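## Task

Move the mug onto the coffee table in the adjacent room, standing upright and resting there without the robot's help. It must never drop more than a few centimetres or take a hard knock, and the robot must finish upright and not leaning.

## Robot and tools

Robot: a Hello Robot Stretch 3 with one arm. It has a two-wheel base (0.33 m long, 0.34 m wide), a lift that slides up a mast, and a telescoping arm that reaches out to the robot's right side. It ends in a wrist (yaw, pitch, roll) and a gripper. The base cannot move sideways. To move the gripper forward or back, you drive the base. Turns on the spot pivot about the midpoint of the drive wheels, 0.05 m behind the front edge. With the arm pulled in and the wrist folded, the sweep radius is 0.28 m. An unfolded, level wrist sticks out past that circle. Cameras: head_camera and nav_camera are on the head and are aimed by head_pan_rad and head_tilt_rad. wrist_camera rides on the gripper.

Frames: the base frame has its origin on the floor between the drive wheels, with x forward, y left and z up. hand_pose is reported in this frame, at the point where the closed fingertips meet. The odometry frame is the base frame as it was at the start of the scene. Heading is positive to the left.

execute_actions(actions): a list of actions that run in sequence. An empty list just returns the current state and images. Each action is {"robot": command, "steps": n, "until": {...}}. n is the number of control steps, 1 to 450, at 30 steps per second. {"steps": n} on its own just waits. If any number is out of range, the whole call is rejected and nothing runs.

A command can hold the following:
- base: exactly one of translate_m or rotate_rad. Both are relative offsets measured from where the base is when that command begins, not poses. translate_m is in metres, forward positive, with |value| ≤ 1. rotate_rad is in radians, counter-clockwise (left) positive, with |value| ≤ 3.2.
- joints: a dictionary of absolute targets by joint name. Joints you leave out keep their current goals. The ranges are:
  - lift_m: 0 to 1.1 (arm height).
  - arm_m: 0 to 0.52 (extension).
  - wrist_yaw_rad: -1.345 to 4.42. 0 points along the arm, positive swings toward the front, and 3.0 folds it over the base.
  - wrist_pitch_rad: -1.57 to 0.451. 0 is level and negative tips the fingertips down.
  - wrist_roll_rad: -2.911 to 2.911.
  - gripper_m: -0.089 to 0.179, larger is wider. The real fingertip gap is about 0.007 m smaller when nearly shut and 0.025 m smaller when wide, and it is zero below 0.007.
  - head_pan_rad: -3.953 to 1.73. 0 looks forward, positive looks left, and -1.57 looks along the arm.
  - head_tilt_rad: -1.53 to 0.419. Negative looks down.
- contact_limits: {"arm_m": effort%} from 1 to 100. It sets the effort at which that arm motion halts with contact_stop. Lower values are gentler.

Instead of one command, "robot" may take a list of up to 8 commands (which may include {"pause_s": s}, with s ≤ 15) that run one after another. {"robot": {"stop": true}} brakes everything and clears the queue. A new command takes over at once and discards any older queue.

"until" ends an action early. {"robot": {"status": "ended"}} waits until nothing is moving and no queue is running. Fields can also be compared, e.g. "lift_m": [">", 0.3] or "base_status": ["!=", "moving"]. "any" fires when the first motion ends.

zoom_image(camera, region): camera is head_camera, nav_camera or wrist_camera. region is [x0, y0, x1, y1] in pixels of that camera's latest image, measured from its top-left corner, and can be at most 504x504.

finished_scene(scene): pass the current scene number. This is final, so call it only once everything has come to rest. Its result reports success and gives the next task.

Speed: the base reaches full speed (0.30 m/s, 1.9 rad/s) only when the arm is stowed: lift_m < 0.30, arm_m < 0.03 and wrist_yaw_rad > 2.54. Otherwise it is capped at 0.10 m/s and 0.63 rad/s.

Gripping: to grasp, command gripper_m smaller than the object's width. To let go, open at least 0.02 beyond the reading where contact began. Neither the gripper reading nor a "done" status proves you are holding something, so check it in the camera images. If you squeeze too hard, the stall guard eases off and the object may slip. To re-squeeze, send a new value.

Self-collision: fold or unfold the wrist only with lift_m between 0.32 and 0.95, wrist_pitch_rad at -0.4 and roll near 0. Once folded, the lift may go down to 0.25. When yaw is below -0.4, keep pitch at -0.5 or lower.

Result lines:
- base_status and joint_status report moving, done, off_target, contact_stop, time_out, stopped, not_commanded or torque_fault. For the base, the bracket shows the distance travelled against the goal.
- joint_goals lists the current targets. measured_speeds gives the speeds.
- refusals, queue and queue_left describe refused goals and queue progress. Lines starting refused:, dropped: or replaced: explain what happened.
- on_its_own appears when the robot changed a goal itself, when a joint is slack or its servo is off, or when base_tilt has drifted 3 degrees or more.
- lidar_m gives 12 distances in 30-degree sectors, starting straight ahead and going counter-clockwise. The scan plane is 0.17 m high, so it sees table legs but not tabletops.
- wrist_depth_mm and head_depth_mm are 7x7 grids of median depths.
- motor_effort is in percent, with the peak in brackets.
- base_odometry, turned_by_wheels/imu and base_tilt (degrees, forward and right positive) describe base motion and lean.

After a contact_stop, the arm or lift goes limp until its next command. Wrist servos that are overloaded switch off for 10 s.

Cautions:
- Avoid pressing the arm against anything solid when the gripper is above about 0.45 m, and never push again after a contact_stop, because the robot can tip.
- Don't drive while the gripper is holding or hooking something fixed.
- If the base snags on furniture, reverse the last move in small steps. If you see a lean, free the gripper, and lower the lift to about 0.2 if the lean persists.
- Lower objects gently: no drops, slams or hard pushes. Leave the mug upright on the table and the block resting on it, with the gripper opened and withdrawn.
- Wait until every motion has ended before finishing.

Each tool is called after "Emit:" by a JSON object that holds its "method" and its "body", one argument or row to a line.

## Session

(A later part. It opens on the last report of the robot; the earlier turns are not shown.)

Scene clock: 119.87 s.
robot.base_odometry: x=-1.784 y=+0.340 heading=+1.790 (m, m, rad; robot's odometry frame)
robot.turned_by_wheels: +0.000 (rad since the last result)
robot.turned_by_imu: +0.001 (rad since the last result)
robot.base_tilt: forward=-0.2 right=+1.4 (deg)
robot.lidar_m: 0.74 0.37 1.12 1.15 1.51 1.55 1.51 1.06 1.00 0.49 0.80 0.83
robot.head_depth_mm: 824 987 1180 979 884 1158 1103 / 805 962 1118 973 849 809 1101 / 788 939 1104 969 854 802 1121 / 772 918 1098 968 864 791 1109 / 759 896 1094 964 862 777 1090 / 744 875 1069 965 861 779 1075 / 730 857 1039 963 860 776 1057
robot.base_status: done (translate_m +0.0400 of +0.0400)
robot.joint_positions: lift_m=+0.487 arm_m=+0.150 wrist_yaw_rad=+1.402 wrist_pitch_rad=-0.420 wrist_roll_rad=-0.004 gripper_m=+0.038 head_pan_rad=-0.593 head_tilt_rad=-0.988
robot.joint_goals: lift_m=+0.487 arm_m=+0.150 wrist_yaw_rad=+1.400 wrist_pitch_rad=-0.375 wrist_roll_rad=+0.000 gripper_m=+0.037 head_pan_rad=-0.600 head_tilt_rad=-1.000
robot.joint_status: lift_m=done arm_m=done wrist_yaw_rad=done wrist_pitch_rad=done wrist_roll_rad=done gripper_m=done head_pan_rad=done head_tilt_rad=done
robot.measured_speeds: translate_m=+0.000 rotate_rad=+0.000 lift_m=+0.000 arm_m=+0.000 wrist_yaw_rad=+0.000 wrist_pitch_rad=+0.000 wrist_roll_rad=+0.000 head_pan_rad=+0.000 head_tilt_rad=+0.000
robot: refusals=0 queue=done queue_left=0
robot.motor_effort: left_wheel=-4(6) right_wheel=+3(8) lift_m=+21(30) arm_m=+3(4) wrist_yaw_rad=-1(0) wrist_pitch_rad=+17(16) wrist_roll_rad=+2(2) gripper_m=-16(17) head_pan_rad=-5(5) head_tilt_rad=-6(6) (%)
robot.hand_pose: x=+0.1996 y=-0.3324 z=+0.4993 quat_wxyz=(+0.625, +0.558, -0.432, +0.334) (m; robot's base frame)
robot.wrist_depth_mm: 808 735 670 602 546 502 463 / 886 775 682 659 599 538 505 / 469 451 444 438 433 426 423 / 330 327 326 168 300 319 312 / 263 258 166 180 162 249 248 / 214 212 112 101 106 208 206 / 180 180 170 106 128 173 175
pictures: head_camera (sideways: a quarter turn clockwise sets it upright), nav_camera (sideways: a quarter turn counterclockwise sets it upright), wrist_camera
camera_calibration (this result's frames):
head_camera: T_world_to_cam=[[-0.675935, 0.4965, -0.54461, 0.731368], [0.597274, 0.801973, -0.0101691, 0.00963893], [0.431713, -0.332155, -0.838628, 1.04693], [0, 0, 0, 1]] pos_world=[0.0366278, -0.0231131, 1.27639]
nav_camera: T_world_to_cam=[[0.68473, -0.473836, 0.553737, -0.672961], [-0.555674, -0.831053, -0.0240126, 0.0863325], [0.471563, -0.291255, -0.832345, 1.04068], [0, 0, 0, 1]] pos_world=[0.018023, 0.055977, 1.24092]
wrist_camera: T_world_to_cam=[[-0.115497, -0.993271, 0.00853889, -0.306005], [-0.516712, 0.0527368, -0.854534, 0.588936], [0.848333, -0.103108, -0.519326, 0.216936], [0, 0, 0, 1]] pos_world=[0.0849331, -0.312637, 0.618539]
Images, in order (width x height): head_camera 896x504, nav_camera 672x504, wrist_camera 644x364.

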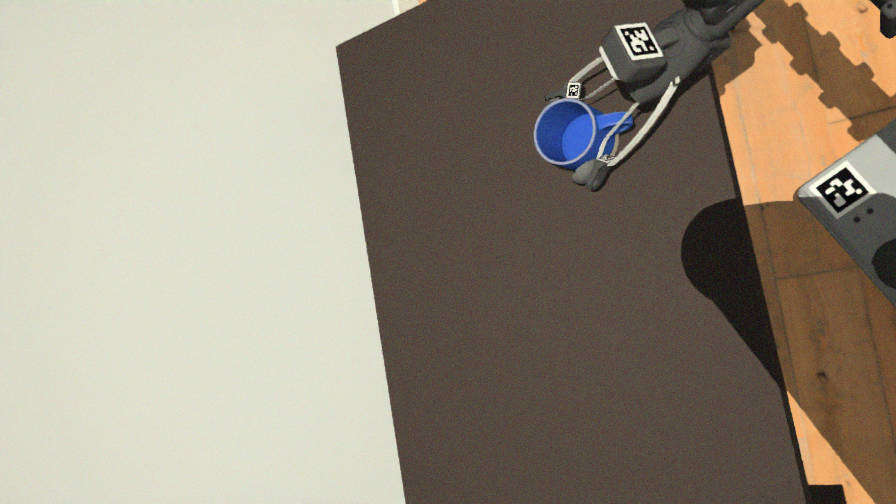

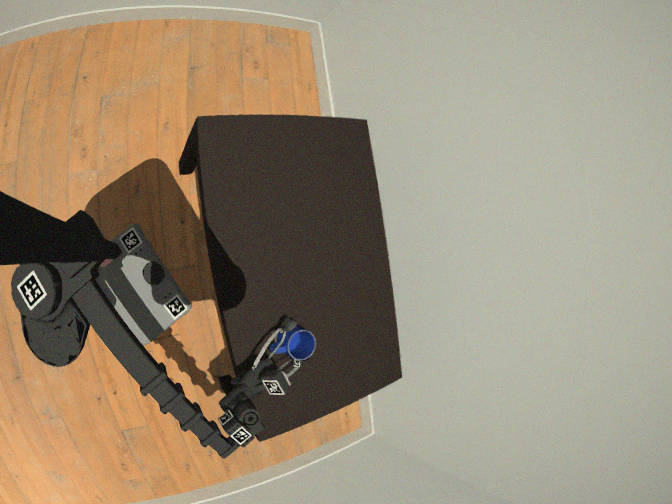

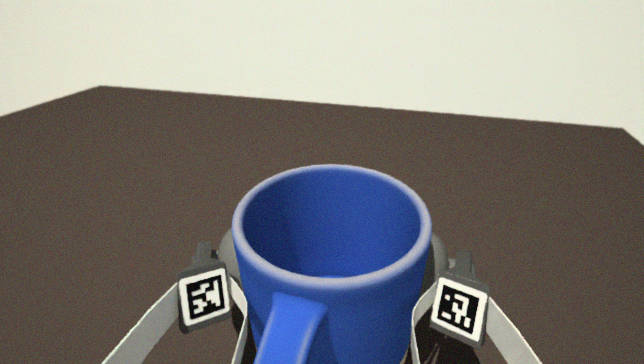

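Emit:
{"method": "execute_actions", "body": {
  "actions": [
    {"robot":{"joints":{"lift_m":0.48}},"steps":60,"until":{"robot":{"status":"ended"}}},
    {"robot":{"joints":{"gripper_m":0.15}},"steps":100,"until":{"robot":{"status":"ended"}}}
  ]
}}

Scene clock: 123.07 s.
robot.base_odometry: x=-1.784 y=+0.340 heading=+1.790 (m, m, rad; robot's odometry frame)
robot.turned_by_wheels: +0.000 (rad since the last result)
robot.turned_by_imu: +0.001 (rad since the last result)
robot.base_tilt: forward=-0.2 right=+1.3 (deg)
robot.lidar_m: 0.74 0.37 1.13 1.15 1.51 1.55 1.51 1.06 1.00 0.49 0.80 0.83
robot.head_depth_mm: 819 989 1185 977 883 1159 1099 / 805 965 1121 970 853 817 1099 / 789 938 1102 971 866 804 1127 / 774 923 1094 970 866 790 1109 / 758 900 1096 963 864 778 1094 / 744 877 1071 963 859 778 1076 / 731 860 1036 960 857 775 1065
robot.base_status: done (translate_m +0.0400 of +0.0400)
robot.joint_positions: lift_m=+0.480 arm_m=+0.150 wrist_yaw_rad=+1.402 wrist_pitch_rad=-0.396 wrist_roll_rad=-0.004 gripper_m=+0.150 head_pan_rad=-0.593 head_tilt_rad=-0.988
robot.joint_goals: lift_m=+0.480 arm_m=+0.150 wrist_yaw_rad=+1.400 wrist_pitch_rad=-0.375 wrist_roll_rad=+0.000 gripper_m=+0.150 head_pan_rad=-0.600 head_tilt_rad=-1.000
robot.joint_status: lift_m=done arm_m=done wrist_yaw_rad=done wrist_pitch_rad=done wrist_roll_rad=done gripper_m=done head_pan_rad=done head_tilt_rad=done
robot.measured_speeds: translate_m=+0.000 rotate_rad=+0.000 lift_m=+0.000 arm_m=+0.000 wrist_yaw_rad=+0.000 wrist_pitch_rad=+0.000 wrist_roll_rad=+0.000 head_pan_rad=+0.000 head_tilt_rad=+0.000
robot: refusals=0 queue=done queue_left=0
robot.motor_effort: left_wheel=-4(4) right_wheel=+5(3) lift_m=+20(22) arm_m=+3(3) wrist_yaw_rad=-1(1) wrist_pitch_rad=+8(16) wrist_roll_rad=+2(2) gripper_m=+0(84) head_pan_rad=-5(4) head_tilt_rad=-6(6) (%)
robot.hand_pose: x=+0.2024 y=-0.3329 z=+0.4978 quat_wxyz=(+0.621, +0.553, -0.439, +0.342) (m; robot's base frame)
robot.wrist_depth_mm: 819 715 658 588 546 498 466 / 926 791 705 640 578 529 499 / 480 465 453 451 446 443 513 / 334 335 331 171 322 325 320 / 261 264 236 184 169 251 249 / 211 - 203 104 128 208 204 / - 173 174 110 166 169 173
pictures: head_camera (sideways: a quarter turn clockwise sets it upright), nav_camera (sideways: a quarter turn counterclockwise sets it upright), wrist_camera
camera_calibration (this result's frames):
head_camera: T_world_to_cam=[[-0.675935, 0.4965, -0.54461, 0.731368], [0.597274, 0.801973, -0.0101691, 0.00963894], [0.431713, -0.332155, -0.838628, 1.04693], [0, 0, 0, 1]] pos_world=[0.0366278, -0.0231131, 1.27639]
nav_camera: T_world_to_cam=[[0.68473, -0.473836, 0.553737, -0.672961], [-0.555674, -0.831053, -0.0240126, 0.0863325], [0.471563, -0.291255, -0.832345, 1.04068], [0, 0, 0, 1]] pos_world=[0.018023, 0.055977, 1.24092]
wrist_camera: T_world_to_cam=[[-0.115709, -0.993235, 0.00980033, -0.306721], [-0.496614, 0.0493037, -0.86657, 0.589889], [0.860225, -0.105137, -0.498959, 0.200392], [0, 0, 0, 1]] pos_world=[0.0850741, -0.312661, 0.614174]
Images, in order (width x height): head_camera 896x504, nav_camera 672x504, wrist_camera 644x364.

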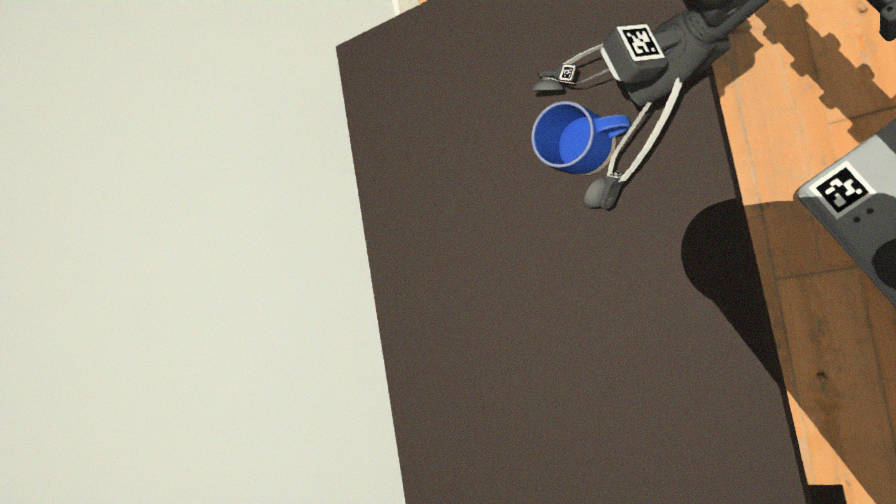

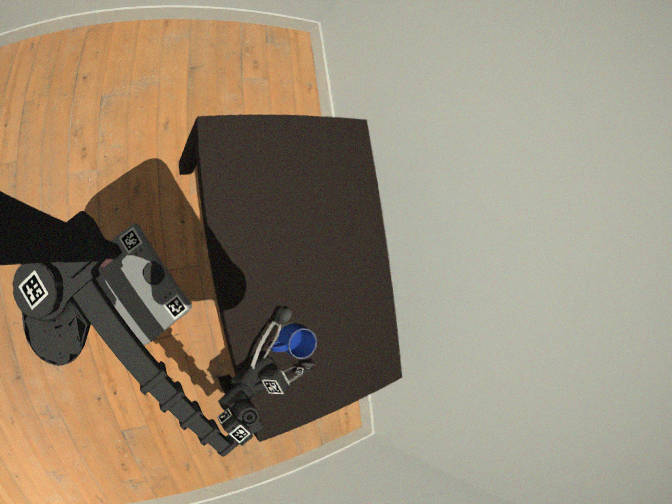

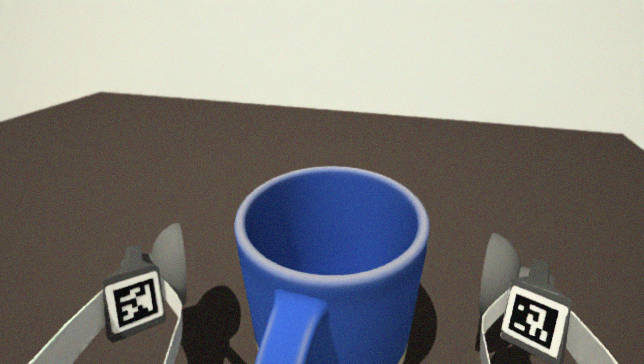

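Mug is standing and released. Raise the gripper clear.

Emit:
{"method": "execute_actions", "body": {
  "actions": [
    {"robot":{"joints":{"lift_m":0.59}},"steps":100,"until":{"robot":{"status":"ended"}}}
  ]
}}

Scene clock: 125.53 s.
robot.base_odometry: x=-1.784 y=+0.340 heading=+1.790 (m, m, rad; robot's odometry frame)
robot.turned_by_wheels: +0.000 (rad since the last result)
robot.turned_by_imu: +0.001 (rad since the last result)
robot.base_tilt: forward=-0.2 right=+1.3 (deg)
robot.lidar_m: 0.74 0.37 1.13 1.15 1.51 1.55 1.51 1.06 1.00 0.49 0.81 0.83
robot.head_depth_mm: 820 989 1184 977 898 1158 1100 / 803 966 1121 976 855 818 1096 / 788 942 1104 971 850 806 1125 / 773 919 1094 967 864 789 1110 / 756 897 1094 966 863 777 1091 / 745 875 1070 962 862 775 1079 / 732 859 1041 960 858 775 1062
robot.base_status: done (translate_m +0.0400 of +0.0400)
robot.joint_positions: lift_m=+0.590 arm_m=+0.150 wrist_yaw_rad=+1.402 wrist_pitch_rad=-0.395 wrist_roll_rad=-0.004 gripper_m=+0.150 head_pan_rad=-0.593 head_tilt_rad=-0.988
robot.joint_goals: lift_m=+0.590 arm_m=+0.150 wrist_yaw_rad=+1.400 wrist_pitch_rad=-0.375 wrist_roll_rad=+0.000 gripper_m=+0.150 head_pan_rad=-0.600 head_tilt_rad=-1.000
robot.joint_status: lift_m=done arm_m=done wrist_yaw_rad=done wrist_pitch_rad=done wrist_roll_rad=done gripper_m=done head_pan_rad=done head_tilt_rad=done
robot.measured_speeds: translate_m=+0.000 rotate_rad=+0.000 lift_m=+0.000 arm_m=+0.000 wrist_yaw_rad=+0.000 wrist_pitch_rad=+0.000 wrist_roll_rad=+0.000 head_pan_rad=+0.000 head_tilt_rad=+0.000
robot: refusals=0 queue=done queue_left=0
robot.motor_effort: left_wheel=-4(4) right_wheel=+4(4) lift_m=+29(29) arm_m=+3(3) wrist_yaw_rad=-2(2) wrist_pitch_rad=+7(8) wrist_roll_rad=+2(2) gripper_m=+1(0) head_pan_rad=-4(4) head_tilt_rad=-5(7) (%)
robot.hand_pose: x=+0.2026 y=-0.3329 z=+0.6076 quat_wxyz=(+0.621, +0.553, -0.439, +0.342) (m; robot's base frame)
robot.wrist_depth_mm: 824 719 649 594 533 508 465 / 909 796 700 637 598 544 487 / - 880 789 699 646 573 527 / 589 573 542 550 545 592 555 / 436 447 431 427 429 433 439 / 361 - 353 348 349 350 342 / 310 293 300 233 292 287 291
pictures: head_camera (sideways: a quarter turn clockwise sets it upright), nav_camera (sideways: a quarter turn counterclockwise sets it upright), wrist_camera
camera_calibration (this result's frames):
head_camera: T_world_to_cam=[[-0.675935, 0.4965, -0.54461, 0.731368], [0.597274, 0.801973, -0.0101691, 0.00963894], [0.431713, -0.332155, -0.838628, 1.04693], [0, 0, 0, 1]] pos_world=[0.0366278, -0.0231131, 1.27639]
nav_camera: T_world_to_cam=[[0.68473, -0.473836, 0.553737, -0.672961], [-0.555674, -0.831053, -0.0240126, 0.0863325], [0.471563, -0.291255, -0.832345, 1.04068], [0, 0, 0, 1]] pos_world=[0.018023, 0.055977, 1.24092]
wrist_camera: T_world_to_cam=[[-0.11572, -0.993233, 0.00986825, -0.307847], [-0.495524, 0.0491168, -0.867205, 0.685282], [0.860851, -0.105243, -0.497854, 0.254247], [0, 0, 0, 1]] pos_world=[0.0850801, -0.312665, 0.723896]
Images, in order (width x height): head_camera 896x504, nav_camera 672x504, wrist_camera 644x364.

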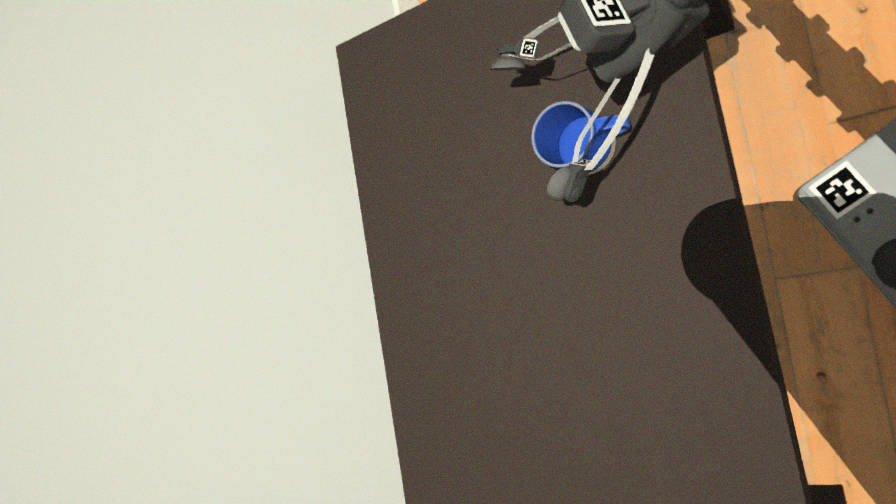

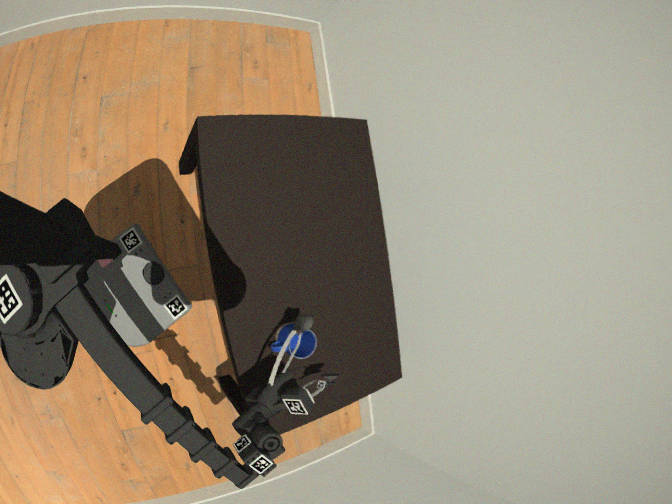

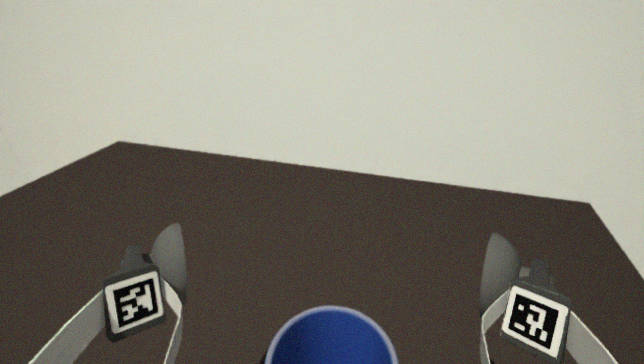

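Emit:
{"method": "finished_scene", "body": {
  "scene": 2
}}

The scene is finished: the task was done.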